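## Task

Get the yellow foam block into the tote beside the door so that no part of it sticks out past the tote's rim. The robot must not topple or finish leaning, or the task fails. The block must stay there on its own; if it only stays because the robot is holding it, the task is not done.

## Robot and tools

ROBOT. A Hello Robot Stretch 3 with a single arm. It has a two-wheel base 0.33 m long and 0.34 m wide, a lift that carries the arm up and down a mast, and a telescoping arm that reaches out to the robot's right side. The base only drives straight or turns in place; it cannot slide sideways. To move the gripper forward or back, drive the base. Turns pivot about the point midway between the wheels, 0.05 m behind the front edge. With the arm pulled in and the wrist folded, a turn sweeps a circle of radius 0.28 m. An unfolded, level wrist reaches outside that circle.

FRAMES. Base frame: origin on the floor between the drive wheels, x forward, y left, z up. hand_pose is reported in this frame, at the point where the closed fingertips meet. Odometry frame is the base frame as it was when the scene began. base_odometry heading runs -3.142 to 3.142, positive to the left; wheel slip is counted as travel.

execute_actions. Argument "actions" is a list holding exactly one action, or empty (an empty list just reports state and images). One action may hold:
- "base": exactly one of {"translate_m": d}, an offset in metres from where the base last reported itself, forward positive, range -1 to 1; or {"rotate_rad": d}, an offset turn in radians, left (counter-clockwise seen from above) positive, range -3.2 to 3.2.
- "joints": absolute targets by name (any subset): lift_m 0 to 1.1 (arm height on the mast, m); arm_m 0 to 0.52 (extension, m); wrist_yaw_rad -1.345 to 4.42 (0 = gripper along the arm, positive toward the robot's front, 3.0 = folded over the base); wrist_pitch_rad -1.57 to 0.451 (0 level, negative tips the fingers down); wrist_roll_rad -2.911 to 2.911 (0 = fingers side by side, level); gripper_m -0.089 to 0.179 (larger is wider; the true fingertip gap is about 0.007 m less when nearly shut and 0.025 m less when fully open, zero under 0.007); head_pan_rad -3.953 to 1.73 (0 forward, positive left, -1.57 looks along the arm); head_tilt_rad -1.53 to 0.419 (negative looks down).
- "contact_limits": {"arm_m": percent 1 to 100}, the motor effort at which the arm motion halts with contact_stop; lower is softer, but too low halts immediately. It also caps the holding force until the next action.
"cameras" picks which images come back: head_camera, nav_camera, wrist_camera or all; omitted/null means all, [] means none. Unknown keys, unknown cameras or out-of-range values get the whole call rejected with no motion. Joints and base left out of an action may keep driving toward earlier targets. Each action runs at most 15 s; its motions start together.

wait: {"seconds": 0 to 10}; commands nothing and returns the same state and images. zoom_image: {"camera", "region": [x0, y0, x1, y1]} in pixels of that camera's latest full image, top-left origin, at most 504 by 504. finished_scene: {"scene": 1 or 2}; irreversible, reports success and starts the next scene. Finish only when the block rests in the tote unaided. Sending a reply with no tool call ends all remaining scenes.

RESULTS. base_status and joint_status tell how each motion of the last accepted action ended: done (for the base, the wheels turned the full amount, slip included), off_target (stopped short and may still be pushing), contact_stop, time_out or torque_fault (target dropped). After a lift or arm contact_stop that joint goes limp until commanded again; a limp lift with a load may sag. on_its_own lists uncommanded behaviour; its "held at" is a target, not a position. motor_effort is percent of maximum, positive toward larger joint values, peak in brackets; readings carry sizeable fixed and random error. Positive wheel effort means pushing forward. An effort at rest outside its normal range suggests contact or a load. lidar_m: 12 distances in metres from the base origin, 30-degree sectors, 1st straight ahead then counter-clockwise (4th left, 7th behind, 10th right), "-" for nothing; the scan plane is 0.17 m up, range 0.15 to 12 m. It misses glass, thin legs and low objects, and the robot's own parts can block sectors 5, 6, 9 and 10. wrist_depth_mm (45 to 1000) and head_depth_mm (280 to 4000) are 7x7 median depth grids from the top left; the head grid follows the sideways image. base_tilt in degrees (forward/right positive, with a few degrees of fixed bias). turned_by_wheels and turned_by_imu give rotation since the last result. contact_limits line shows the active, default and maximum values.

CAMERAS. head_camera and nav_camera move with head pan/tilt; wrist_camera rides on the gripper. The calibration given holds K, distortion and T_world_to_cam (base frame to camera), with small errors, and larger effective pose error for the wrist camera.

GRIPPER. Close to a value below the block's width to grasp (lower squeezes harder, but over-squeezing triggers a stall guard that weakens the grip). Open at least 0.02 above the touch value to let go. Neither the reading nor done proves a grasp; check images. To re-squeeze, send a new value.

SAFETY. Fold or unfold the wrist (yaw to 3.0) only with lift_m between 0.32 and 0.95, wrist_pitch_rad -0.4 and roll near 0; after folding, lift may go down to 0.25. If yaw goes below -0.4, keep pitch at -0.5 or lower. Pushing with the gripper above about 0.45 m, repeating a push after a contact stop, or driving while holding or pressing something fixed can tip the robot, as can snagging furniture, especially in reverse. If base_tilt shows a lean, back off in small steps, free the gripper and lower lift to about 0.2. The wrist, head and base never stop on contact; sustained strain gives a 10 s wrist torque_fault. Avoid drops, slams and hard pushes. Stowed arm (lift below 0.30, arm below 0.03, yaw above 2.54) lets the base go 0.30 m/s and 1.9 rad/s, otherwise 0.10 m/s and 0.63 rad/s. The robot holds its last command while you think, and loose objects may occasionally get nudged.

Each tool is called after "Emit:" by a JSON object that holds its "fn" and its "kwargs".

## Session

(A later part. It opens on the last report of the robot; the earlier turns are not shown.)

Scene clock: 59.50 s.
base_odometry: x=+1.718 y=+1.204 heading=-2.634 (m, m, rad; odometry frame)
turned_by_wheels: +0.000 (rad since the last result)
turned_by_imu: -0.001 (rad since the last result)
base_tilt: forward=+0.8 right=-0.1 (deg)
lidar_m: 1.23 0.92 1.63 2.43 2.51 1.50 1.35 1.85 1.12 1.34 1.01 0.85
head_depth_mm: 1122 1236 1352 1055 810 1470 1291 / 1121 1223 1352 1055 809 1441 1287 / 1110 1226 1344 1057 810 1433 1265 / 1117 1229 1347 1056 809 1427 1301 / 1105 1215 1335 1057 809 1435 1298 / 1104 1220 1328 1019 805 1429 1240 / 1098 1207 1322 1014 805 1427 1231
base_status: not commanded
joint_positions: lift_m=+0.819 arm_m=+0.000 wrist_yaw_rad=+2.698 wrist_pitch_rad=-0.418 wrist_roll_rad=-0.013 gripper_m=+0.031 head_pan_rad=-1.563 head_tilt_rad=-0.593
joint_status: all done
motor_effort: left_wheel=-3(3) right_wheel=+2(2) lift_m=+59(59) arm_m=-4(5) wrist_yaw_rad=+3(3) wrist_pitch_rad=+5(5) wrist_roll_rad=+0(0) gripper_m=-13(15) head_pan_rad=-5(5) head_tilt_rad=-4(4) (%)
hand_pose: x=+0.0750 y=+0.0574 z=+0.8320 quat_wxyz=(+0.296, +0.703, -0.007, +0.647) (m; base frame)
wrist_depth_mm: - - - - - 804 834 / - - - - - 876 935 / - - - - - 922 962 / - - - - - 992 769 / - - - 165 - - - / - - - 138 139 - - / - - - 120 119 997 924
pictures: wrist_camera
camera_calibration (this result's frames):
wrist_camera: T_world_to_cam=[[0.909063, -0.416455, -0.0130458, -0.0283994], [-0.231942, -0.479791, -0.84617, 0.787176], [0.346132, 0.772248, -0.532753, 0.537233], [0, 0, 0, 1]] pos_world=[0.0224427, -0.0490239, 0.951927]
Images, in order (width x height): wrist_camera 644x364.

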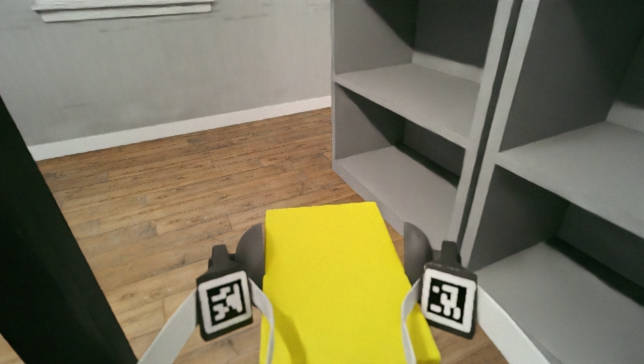

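Emit:
{"fn": "execute_actions", "kwargs": {"actions": [{"base":{"rotate_rad":1.35},"joints":{"lift_m":0.28}}], "cameras": []}}

Emit:
{"fn": "execute_actions", "kwargs": {"actions": [{"base":{"translate_m":1.0}}], "cameras": []}}

Emit:
{"fn": "execute_actions", "kwargs": {"actions": [{"base":{"translate_m":0.95}}], "cameras": []}}

Emit:
{"fn": "execute_actions", "kwargs": {"actions": [{"base":{"rotate_rad":-1.37}}], "cameras": []}}

Emit:
{"fn": "execute_actions", "kwargs": {"actions": [{"base":{"translate_m":1.0}}], "cameras": []}}

Emit:
{"fn": "execute_actions", "kwargs": {"actions": [{"base":{"translate_m":0.45}}], "cameras": []}}

Emit:
{"fn": "execute_actions", "kwargs": {"actions": [{"base":{"rotate_rad":1.57},"joints":{"head_tilt_rad":-1.05,"lift_m":0.34}}], "cameras": ["head_camera"]}}

Scene clock: 66.13 s.
base_odometry: x=+1.718 y=+1.204 heading=-1.285 (m, m, rad; odometry frame)
turned_by_wheels: +1.350 (rad since the last result)
turned_by_imu: +1.357 (rad since the last result)
base_tilt: forward=+0.9 right=-0.2 (deg)
lidar_m: 1.63 2.43 1.76 1.35 1.80 1.12 1.34 1.01 0.89 0.85 0.94 0.92
head_depth_mm: 730 1215 1005 1398 1557 1430 1206 / 704 776 863 998 1160 1402 1241 / 842 902 888 1048 1120 1340 1242 / 1042 1130 926 1334 1141 1379 1241 / 1029 1111 914 1335 1105 1379 1235 / 1002 1089 858 1323 1107 1384 1239 / 978 1071 854 1284 1075 1379 1220
base_status: done
joint_positions: lift_m=+0.281 arm_m=+0.000 wrist_yaw_rad=+2.698 wrist_pitch_rad=-0.419 wrist_roll_rad=-0.013 gripper_m=+0.031 head_pan_rad=-1.563 head_tilt_rad=-0.593
joint_status: all done
motor_effort: left_wheel=-4(7) right_wheel=+3(6) lift_m=+23(56) arm_m=-4(4) wrist_yaw_rad=+3(3) wrist_pitch_rad=+5(5) wrist_roll_rad=+0(0) gripper_m=-14(14) head_pan_rad=-5(4) head_tilt_rad=-4(4) (%)
hand_pose: x=+0.0750 y=+0.0574 z=+0.2931 quat_wxyz=(+0.296, +0.703, -0.007, +0.647) (m; base frame)
wrist_depth_mm: - - - - - - - / - - - - - - - / - - - - - - - / 822 807 782 799 773 772 754 / - 634 644 165 633 639 605 / - 536 - 139 139 520 516 / - 468 - 120 119 440 450
pictures: none
No camera images: the call's "cameras" was empty. Leave "cameras" out to get every camera's image.

Scene clock: 71.23 s.
base_odometry: x=+2.000 y=+0.245 heading=-1.285 (m, m, rad; odometry frame)
turned_by_wheels: +0.000 (rad since the last result)
turned_by_imu: +0.003 (rad since the last result)
base_tilt: forward=+0.9 right=-0.2 (deg)
lidar_m: 1.46 1.46 1.72 1.58 1.43 2.40 2.08 1.43 0.67 0.80 0.88 0.72
head_depth_mm: 602 630 659 707 809 989 1199 / 732 774 762 818 922 945 1156 / 859 936 807 1039 1069 941 1162 / 845 934 805 644 1073 915 1157 / 827 909 805 642 1072 889 1155 / 806 885 802 611 1072 866 1160 / 787 865 801 609 1073 862 1133
base_status: done
joint_positions: lift_m=+0.281 arm_m=+0.000 wrist_yaw_rad=+2.698 wrist_pitch_rad=-0.419 wrist_roll_rad=-0.013 gripper_m=+0.031 head_pan_rad=-1.563 head_tilt_rad=-0.593
joint_status: not commanded
motor_effort: left_wheel=-4(8) right_wheel=+2(9) lift_m=+23(22) arm_m=-4(4) wrist_yaw_rad=+2(3) wrist_pitch_rad=+5(5) wrist_roll_rad=+0(0) gripper_m=-14(13) head_pan_rad=-4(5) head_tilt_rad=-4(4) (%)
hand_pose: x=+0.0749 y=+0.0574 z=+0.2931 quat_wxyz=(+0.296, +0.703, -0.006, +0.647) (m; base frame)
wrist_depth_mm: - - - - - - - / - - - - - - - / - - - - - - 970 / 818 805 780 800 781 751 763 / - 638 647 165 632 618 603 / - 534 - 139 138 516 515 / - 469 - 119 120 449 444
pictures: none
No camera images: the call's "cameras" was empty. Leave "cameras" out to get every camera's image.

Scene clock: 76.23 s.
base_odometry: x=+2.268 y=-0.667 heading=-1.285 (m, m, rad; odometry frame)
turned_by_wheels: +0.000 (rad since the last result)
turned_by_imu: +0.003 (rad since the last result)
base_tilt: forward=+0.8 right=-0.1 (deg)
lidar_m: 0.54 0.54 0.64 1.14 1.92 2.59 2.77 1.35 0.54 2.52 1.03 0.61
head_depth_mm: 682 710 747 783 816 866 910 / 2299 2570 2742 2106 1041 1115 1156 / 2244 2499 2741 2397 1834 1478 1236 / 2220 2377 2689 2387 1802 1472 1239 / 2127 2331 2600 2386 1812 1468 1232 / 2066 2299 2549 2326 1809 1462 1232 / 2030 2188 2461 2254 1803 1467 1236
base_status: done
joint_positions: lift_m=+0.281 arm_m=+0.000 wrist_yaw_rad=+2.698 wrist_pitch_rad=-0.419 wrist_roll_rad=-0.013 gripper_m=+0.031 head_pan_rad=-1.563 head_tilt_rad=-0.593
joint_status: not commanded
motor_effort: left_wheel=-4(8) right_wheel=+3(9) lift_m=+23(23) arm_m=-4(4) wrist_yaw_rad=+2(3) wrist_pitch_rad=+5(5) wrist_roll_rad=+0(0) gripper_m=-15(14) head_pan_rad=-5(5) head_tilt_rad=-3(4) (%)
hand_pose: x=+0.0749 y=+0.0574 z=+0.2931 quat_wxyz=(+0.296, +0.703, -0.006, +0.647) (m; base frame)
wrist_depth_mm: - - - 810 597 485 405 / - - - 871 651 508 419 / - - - 900 668 532 439 / 844 799 777 800 700 561 457 / - 639 653 165 609 573 483 / - 540 - 139 139 520 484 / - 474 - 119 120 447 444
pictures: none
No camera images: the call's "cameras" was empty. Leave "cameras" out to get every camera's image.

Scene clock: 78.43 s.
base_odometry: x=+2.268 y=-0.667 heading=-2.655 (m, m, rad; odometry frame)
turned_by_wheels: -1.370 (rad since the last result)
turned_by_imu: -1.377 (rad since the last result)
base_tilt: forward=+0.8 right=-0.2 (deg)
lidar_m: 2.19 0.79 0.56 0.54 0.56 0.75 1.93 1.88 2.58 1.41 0.54 0.59
head_depth_mm: 2744 2921 3197 2405 1822 1476 1237 / 2742 2955 3265 2388 1805 1478 1232 / 2743 2934 3187 2361 1819 1487 1240 / 2719 2894 3210 2354 1818 1477 1234 / 2747 2934 3115 2395 1811 1474 1237 / 1906 2093 2181 2087 1703 1461 1234 / 1138 1178 1314 1390 1184 1377 1176
base_status: done
joint_positions: lift_m=+0.281 arm_m=+0.000 wrist_yaw_rad=+2.698 wrist_pitch_rad=-0.419 wrist_roll_rad=-0.013 gripper_m=+0.031 head_pan_rad=-1.563 head_tilt_rad=-0.593
joint_status: not commanded
motor_effort: left_wheel=+1(9) right_wheel=-3(8) lift_m=+23(23) arm_m=-4(4) wrist_yaw_rad=+3(2) wrist_pitch_rad=+5(5) wrist_roll_rad=+0(0) gripper_m=-15(16) head_pan_rad=-5(5) head_tilt_rad=-5(4) (%)
hand_pose: x=+0.0749 y=+0.0574 z=+0.2931 quat_wxyz=(+0.296, +0.703, -0.006, +0.647) (m; base frame)
wrist_depth_mm: 444 484 529 596 670 773 933 / 464 512 559 644 728 866 - / 494 548 618 695 775 907 970 / 536 575 644 709 790 747 763 / - 600 636 164 620 620 603 / - 536 - 139 139 512 511 / - 470 - 120 119 443 440
pictures: none
No camera images: the call's "cameras" was empty. Leave "cameras" out to get every camera's image.

Scene clock: 83.53 s.
base_odometry: x=+1.385 y=-1.135 heading=-2.655 (m, m, rad; odometry frame)
turned_by_wheels: +0.000 (rad since the last result)
turned_by_imu: +0.003 (rad since the last result)
base_tilt: forward=+0.8 right=-0.2 (deg)
lidar_m: 1.52 0.79 0.58 0.56 0.58 0.78 2.05 0.59 0.46 0.77 2.20 1.59
head_depth_mm: 564 571 576 583 587 621 714 / 798 810 819 832 847 851 856 / 1364 1394 1426 1474 1500 1396 1210 / 2679 2954 3184 2375 1810 1468 1241 / 2687 2974 3229 2364 1808 1472 1231 / 2646 2893 3113 2386 1809 1469 1233 / 2622 2869 3112 2381 1815 1472 1226
base_status: done
joint_positions: lift_m=+0.281 arm_m=+0.000 wrist_yaw_rad=+2.698 wrist_pitch_rad=-0.419 wrist_roll_rad=-0.013 gripper_m=+0.031 head_pan_rad=-1.563 head_tilt_rad=-0.593
joint_status: not commanded
motor_effort: left_wheel=+1(8) right_wheel=-3(7) lift_m=+23(23) arm_m=-4(4) wrist_yaw_rad=+2(2) wrist_pitch_rad=+5(5) wrist_roll_rad=+0(0) gripper_m=-14(15) head_pan_rad=-4(5) head_tilt_rad=-4(5) (%)
hand_pose: x=+0.0749 y=+0.0574 z=+0.2931 quat_wxyz=(+0.296, +0.703, -0.006, +0.647) (m; base frame)
wrist_depth_mm: 460 500 546 601 679 773 928 / 482 524 583 651 718 862 - / 518 568 635 697 825 935 - / 554 611 666 727 768 783 742 / - 603 642 165 624 608 625 / - 545 - 138 138 524 516 / - 471 - 119 119 450 439
pictures: none
No camera images: the call's "cameras" was empty. Leave "cameras" out to get every camera's image.

Scene clock: 86.83 s.
base_odometry: x=+0.987 y=-1.345 heading=-2.654 (m, m, rad; odometry frame)
turned_by_wheels: +0.000 (rad since the last result)
turned_by_imu: +0.001 (rad since the last result)
base_tilt: forward=+0.8 right=-0.2 (deg)
lidar_m: 1.07 0.80 0.57 0.55 0.56 0.79 2.08 0.77 0.93 2.41 1.55 1.12
head_depth_mm: 1732 1764 1785 1788 1711 1470 1237 / 2455 2535 2513 2299 1834 1473 1235 / 2707 2988 3195 2390 1822 1473 1240 / 2733 2998 3206 2382 1823 1470 1230 / 2683 2848 3124 2385 1805 1477 1236 / 2650 2876 3083 2357 1819 1468 1234 / 2594 2869 3121 2376 1809 1465 1228
base_status: done
joint_positions: lift_m=+0.281 arm_m=+0.000 wrist_yaw_rad=+2.698 wrist_pitch_rad=-0.419 wrist_roll_rad=-0.013 gripper_m=+0.031 head_pan_rad=-1.563 head_tilt_rad=-0.593
joint_status: not commanded
motor_effort: left_wheel=+1(7) right_wheel=-2(6) lift_m=+23(23) arm_m=-4(4) wrist_yaw_rad=+2(2) wrist_pitch_rad=+5(5) wrist_roll_rad=+0(0) gripper_m=-14(13) head_pan_rad=-5(5) head_tilt_rad=-4(4) (%)
hand_pose: x=+0.0749 y=+0.0574 z=+0.2931 quat_wxyz=(+0.296, +0.703, -0.006, +0.647) (m; base frame)
wrist_depth_mm: 447 499 535 596 693 841 849 / 481 523 587 653 733 908 932 / 504 559 624 698 831 946 914 / 538 608 673 729 764 720 560 / - 617 637 165 625 561 570 / - 538 - 139 137 488 392 / - 472 - 120 119 435 436
pictures: none
No camera images: the call's "cameras" was empty. Leave "cameras" out to get every camera's image.

Scene clock: 90.07 s.
base_odometry: x=+0.987 y=-1.345 heading=-1.085 (m, m, rad; odometry frame)
turned_by_wheels: +1.570 (rad since the last result)
turned_by_imu: +1.578 (rad since the last result)
base_tilt: forward=+0.8 right=-0.1 (deg)
lidar_m: 0.55 0.56 0.79 2.04 0.81 0.92 2.39 1.56 1.12 1.07 0.80 0.57
head_depth_mm: 1009 1218 1518 1506 1337 1200 1100 / 1008 1209 1508 1506 1333 1205 1112 / 1006 1205 1502 1493 1336 1236 - / 1004 1205 1493 1487 1328 1239 - / 997 1195 1484 1488 1325 1203 1087 / 997 1188 1468 1478 1292 1198 1086 / 988 1179 1464 1476 1323 1198 1087
base_status: done
joint_positions: lift_m=+0.339 arm_m=+0.000 wrist_yaw_rad=+2.698 wrist_pitch_rad=-0.419 wrist_roll_rad=-0.013 gripper_m=+0.031 head_pan_rad=-1.563 head_tilt_rad=-1.037
joint_status: all done
motor_effort: left_wheel=-3(9) right_wheel=+2(8) lift_m=+58(60) arm_m=-4(4) wrist_yaw_rad=+2(3) wrist_pitch_rad=+5(6) wrist_roll_rad=+0(0) gripper_m=-16(14) head_pan_rad=-4(5) head_tilt_rad=-8(39) (%)
hand_pose: x=+0.0749 y=+0.0573 z=+0.3517 quat_wxyz=(+0.296, +0.703, -0.006, +0.647) (m; base frame)
wrist_depth_mm: - - - - 759 571 460 / - - - - 800 601 475 / - - - - 853 614 499 / 919 878 904 892 848 643 489 / - 729 723 165 716 647 498 / - 599 - 139 138 602 525 / - 540 515 120 119 505 494
pictures: head_camera (sideways: a quarter turn clockwise sets it upright)
camera_calibration (this result's frames):
head_camera: T_world_to_cam=[[-0.00206813, 0.847874, -0.530195, 0.705758], [0.99942, -0.0162656, -0.0299099, 0.0368352], [-0.0339838, -0.529949, -0.847348, 1.06241], [0, 0, 0, 1]] pos_world=[0.000750425, -0.0347715, 1.27552]
Images, in order (width x height): head_camera 896x504.

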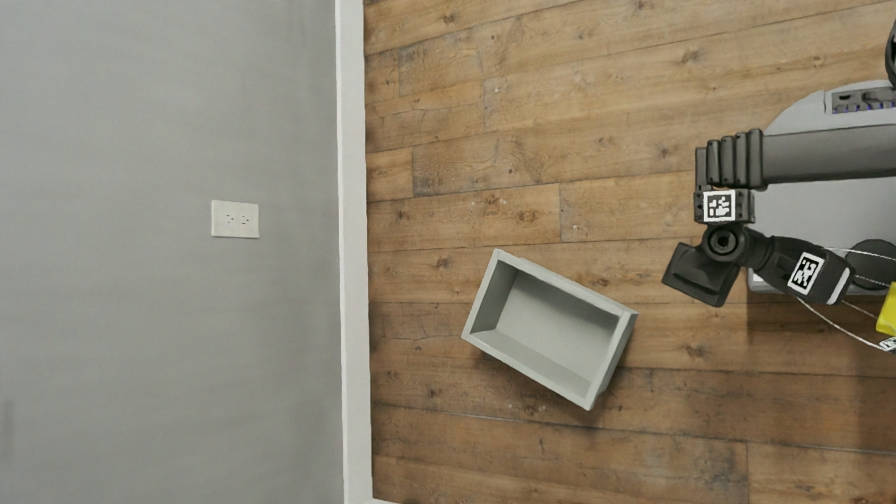

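Emit:
{"fn": "execute_actions", "kwargs": {"actions": [{"base":{"translate_m":0.18},"joints":{"wrist_yaw_rad":-0.4,"arm_m":0.23}}], "cameras": []}}

Emit:
{"fn": "execute_actions", "kwargs": {"actions": [{"joints":{"wrist_pitch_rad":-0.9,"lift_m":0.27}}], "cameras": ["head_camera","wrist_camera"]}}

Scene clock: 93.63 s.
base_odometry: x=+1.071 y=-1.505 heading=-1.085 (m, m, rad; odometry frame)
turned_by_wheels: +0.000 (rad since the last result)
turned_by_imu: +0.000 (rad since the last result)
base_tilt: forward=+0.8 right=-0.1 (deg)
lidar_m: 0.37 0.38 0.54 1.40 0.88 0.93 2.40 1.56 1.12 1.07 0.54 0.39
head_depth_mm: 1006 1216 1503 1503 1337 1208 1097 / 1011 1193 1503 1499 1339 1215 1121 / 1001 1205 1495 1521 1319 1210 - / 999 1190 1493 1516 1278 1209 - / 991 1197 1477 1482 1320 1187 1094 / 987 1182 1466 1493 1322 1194 1085 / 980 1144 1297 1213 1199 1167 1070
base_status: done
joint_positions: lift_m=+0.339 arm_m=+0.230 wrist_yaw_rad=-0.398 wrist_pitch_rad=-0.419 wrist_roll_rad=-0.013 gripper_m=+0.031 head_pan_rad=-1.563 head_tilt_rad=-1.037
joint_status: all done
motor_effort: left_wheel=-4(4) right_wheel=+2(5) lift_m=+58(58) arm_m=+4(4) wrist_yaw_rad=-2(3) wrist_pitch_rad=+6(6) wrist_roll_rad=+0(0) gripper_m=-15(15) head_pan_rad=-5(5) head_tilt_rad=-6(8) (%)
hand_pose: x=-0.1083 y=-0.5814 z=+0.3517 quat_wxyz=(+0.654, +0.010, -0.703, -0.281) (m; base frame)
wrist_depth_mm: 447 478 529 574 661 747 850 / 484 519 571 627 724 814 980 / 507 553 621 694 777 884 - / 544 605 651 722 829 860 862 / 566 621 674 165 696 701 690 / 590 615 - 138 139 577 600 / 534 520 511 119 119 510 507
pictures: none
No camera images: the call's "cameras" was empty. Leave "cameras" out to get every camera's image.

Scene clock: 95.10 s.
base_odometry: x=+1.071 y=-1.505 heading=-1.085 (m, m, rad; odometry frame)
turned_by_wheels: +0.000 (rad since the last result)
turned_by_imu: +0.000 (rad since the last result)
base_tilt: forward=+0.9 right=-0.2 (deg)
lidar_m: 0.37 0.38 0.54 1.40 0.88 0.92 2.41 1.55 1.12 0.48 0.54 0.39
head_depth_mm: 1012 1212 1512 1507 1338 1208 1101 / 1006 1208 1496 1495 1331 1205 1123 / 999 1196 1502 1499 1347 1211 - / 996 1195 1487 1493 1271 1210 - / 992 1191 1470 1479 1322 1196 1089 / 988 1183 1464 1485 1323 1193 1089 / 982 1146 1304 1223 1200 1161 1073
base_status: not commanded
joint_positions: lift_m=+0.271 arm_m=+0.230 wrist_yaw_rad=-0.398 wrist_pitch_rad=-0.910 wrist_roll_rad=-0.013 gripper_m=+0.031 head_pan_rad=-1.563 head_tilt_rad=-1.037
joint_status: all done
motor_effort: left_wheel=-3(4) right_wheel=+3(2) lift_m=+23(55) arm_m=+3(4) wrist_yaw_rad=-2(2) wrist_pitch_rad=+3(4) wrist_roll_rad=+0(0) gripper_m=-15(14) head_pan_rad=-5(5) head_tilt_rad=-7(7) (%)
hand_pose: x=-0.0752 y=-0.5021 z=+0.1923 quat_wxyz=(+0.566, +0.182, -0.680, -0.429) (m; base frame)
wrist_depth_mm: 522 547 555 556 548 539 544 / 509 496 496 494 482 486 489 / 457 454 320 326 363 444 444 / 418 408 376 390 390 398 394 / 380 368 302 165 274 369 370 / 353 338 - 138 138 343 339 / 326 318 318 119 119 319 318
pictures: head_camera (sideways: a quarter turn clockwise sets it upright), wrist_camera
camera_calibration (this result's frames):
head_camera: T_world_to_cam=[[-0.00206813, 0.847874, -0.530194, 0.705758], [0.99942, -0.0162656, -0.0299099, 0.0368352], [-0.0339838, -0.529949, -0.847348, 1.06241], [0, 0, 0, 1]] pos_world=[0.000750425, -0.0347715, 1.27552]
wrist_camera: T_world_to_cam=[[-0.923972, 0.382038, -0.0179805, 0.130887], [0.340291, 0.799726, -0.494612, 0.560471], [-0.174581, -0.463126, -0.868928, 0.085658], [0, 0, 0, 1]] pos_world=[-0.0548329, -0.458556, 0.354]
Images, in order (width x height): head_camera 896x504, wrist_camera 644x364.

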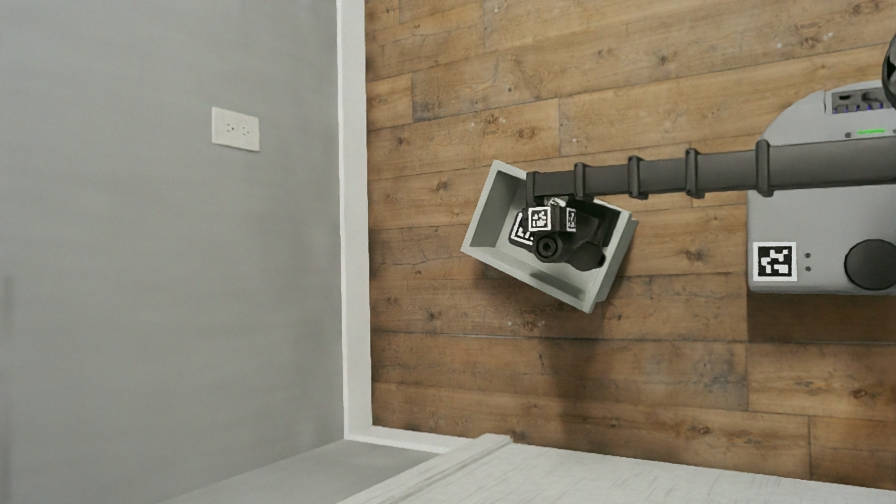

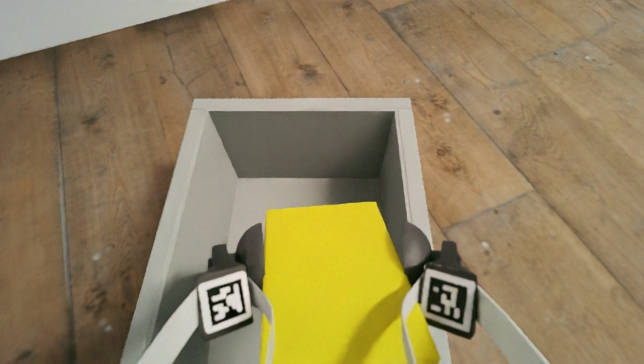

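Emit:
{"fn": "execute_actions", "kwargs": {"actions": [{"joints":{"arm_m":0.29,"lift_m":0.145}}], "cameras": []}}

Emit:
{"fn": "execute_actions", "kwargs": {"actions": [{"joints":{"gripper_m":0.105}}], "cameras": []}}

Emit:
{"fn": "execute_actions", "kwargs": {"actions": [{"joints":{"lift_m":0.3}}], "cameras": ["wrist_camera"]}}

Emit:
{"fn": "finished_scene", "kwargs": {"scene": 1}}

Scene clock: 97.83 s.
base_odometry: x=+1.071 y=-1.505 heading=-1.085 (m, m, rad; odometry frame)
turned_by_wheels: +0.000 (rad since the last result)
turned_by_imu: -0.001 (rad since the last result)
base_tilt: forward=+0.9 right=-0.2 (deg)
lidar_m: 0.37 0.37 0.54 1.39 0.88 0.92 2.40 1.56 1.11 1.07 0.54 0.39
head_depth_mm: 1009 1210 1498 1506 1346 1209 1096 / 1006 1212 1503 1496 1336 1202 1122 / 1006 1206 1491 1490 1329 1217 - / 998 1201 1469 1488 1281 1205 - / 1000 1187 1475 1503 1327 1199 1087 / 989 1190 1478 1484 1320 1199 1090 / 981 1143 1301 1214 1202 1162 1071
base_status: not commanded
joint_positions: lift_m=+0.146 arm_m=+0.290 wrist_yaw_rad=-0.398 wrist_pitch_rad=-0.910 wrist_roll_rad=-0.013 gripper_m=+0.031 head_pan_rad=-1.563 head_tilt_rad=-1.037
joint_status: all done
motor_effort: left_wheel=-3(3) right_wheel=+2(3) lift_m=+23(22) arm_m=+4(5) wrist_yaw_rad=-1(2) wrist_pitch_rad=+3(3) wrist_roll_rad=+0(0) gripper_m=-15(15) head_pan_rad=-5(4) head_tilt_rad=-7(7) (%)
hand_pose: x=-0.0752 y=-0.5620 z=+0.0672 quat_wxyz=(+0.566, +0.182, -0.680, -0.430) (m; base frame)
wrist_depth_mm: 370 181 179 178 178 173 349 / 327 166 204 203 201 159 313 / 297 156 237 244 241 158 278 / 195 156 256 259 256 158 127 / 120 156 236 165 231 157 115 / 117 157 - 139 137 147 108 / 118 148 204 120 120 147 104
pictures: none
No camera images: the call's "cameras" was empty. Leave "cameras" out to get every camera's image.

Scene clock: 99.07 s.
base_odometry: x=+1.071 y=-1.505 heading=-1.085 (m, m, rad; odometry frame)
turned_by_wheels: +0.000 (rad since the last result)
turned_by_imu: +0.000 (rad since the last result)
base_tilt: forward=+0.9 right=-0.2 (deg)
lidar_m: 0.37 0.37 0.54 1.40 0.88 0.92 2.40 1.56 1.12 1.07 0.54 0.39
head_depth_mm: 1012 1215 1512 1504 1341 1207 1093 / 1007 1212 1506 1508 1341 1207 1128 / 1001 1202 1483 1509 1335 1217 - / 998 1195 1484 1482 1285 1207 - / 990 1190 1483 1488 1327 1200 1092 / 991 1180 1466 1478 1323 1196 1088 / 979 1148 1297 1211 1204 1166 1074
base_status: not commanded
joint_positions: lift_m=+0.146 arm_m=+0.290 wrist_yaw_rad=-0.398 wrist_pitch_rad=-0.910 wrist_roll_rad=-0.013 gripper_m=+0.105 head_pan_rad=-1.563 head_tilt_rad=-1.037
joint_status: all done
motor_effort: left_wheel=-3(3) right_wheel=+3(2) lift_m=+23(22) arm_m=+3(4) wrist_yaw_rad=-2(1) wrist_pitch_rad=+3(3) wrist_roll_rad=+0(0) gripper_m=-1(85) head_pan_rad=-5(5) head_tilt_rad=-8(7) (%)
hand_pose: x=-0.0752 y=-0.5620 z=+0.0672 quat_wxyz=(+0.566, +0.182, -0.680, -0.430) (m; base frame)
wrist_depth_mm: 363 182 180 179 177 173 346 / 326 167 204 202 202 158 312 / 294 156 236 245 243 159 279 / 196 156 257 259 256 158 128 / 120 156 236 238 238 147 116 / 117 147 183 177 218 138 107 / 118 147 205 165 201 170 100
pictures: none
No camera images: the call's "cameras" was empty. Leave "cameras" out to get every camera's image.

Scene clock: 101.30 s.
base_odometry: x=+1.071 y=-1.505 heading=-1.085 (m, m, rad; odometry frame)
turned_by_wheels: +0.000 (rad since the last result)
turned_by_imu: +0.000 (rad since the last result)
base_tilt: forward=+0.9 right=-0.1 (deg)
lidar_m: 0.37 0.37 0.54 1.39 0.88 0.92 2.39 1.56 1.12 1.07 0.54 0.39
head_depth_mm: 1005 1212 1507 1501 1332 1209 1092 / 1003 1206 1510 1492 1332 1208 1129 / 1004 1201 1493 1527 1318 1223 - / 1002 1192 1482 1524 1280 1206 - / 990 1190 1480 1490 1330 1199 1092 / 988 1177 1463 1483 1318 1188 1089 / 985 1149 1301 1223 1199 1163 1073
base_status: not commanded
joint_positions: lift_m=+0.299 arm_m=+0.290 wrist_yaw_rad=-0.398 wrist_pitch_rad=-0.910 wrist_roll_rad=-0.013 gripper_m=+0.105 head_pan_rad=-1.563 head_tilt_rad=-1.037
joint_status: all done
motor_effort: left_wheel=-3(4) right_wheel=+3(2) lift_m=+58(62) arm_m=+4(4) wrist_yaw_rad=-1(1) wrist_pitch_rad=+3(3) wrist_roll_rad=+0(0) gripper_m=+1(1) head_pan_rad=-5(4) head_tilt_rad=-8(7) (%)
hand_pose: x=-0.0752 y=-0.5620 z=+0.2210 quat_wxyz=(+0.566, +0.182, -0.680, -0.430) (m; base frame)
wrist_depth_mm: 468 512 560 613 589 601 586 / 522 539 527 534 526 524 527 / 498 493 491 483 475 480 469 / 451 451 342 322 321 428 431 / 414 410 384 390 361 402 396 / 376 381 370 372 361 377 369 / 350 348 336 309 328 331 344
pictures: wrist_camera
camera_calibration (this result's frames):
wrist_camera: T_world_to_cam=[[-0.923778, 0.382506, -0.0179832, 0.154535], [0.34078, 0.799773, -0.494199, 0.622549], [-0.174652, -0.462659, -0.869163, 0.0832015], [0, 0, 0, 1]] pos_world=[-0.0548644, -0.518514, 0.382758]
Images, in order (width x height): wrist_camera 644x364.

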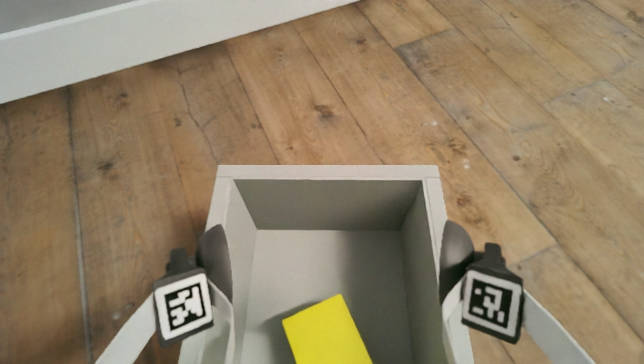

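The scene is finished: the task was done.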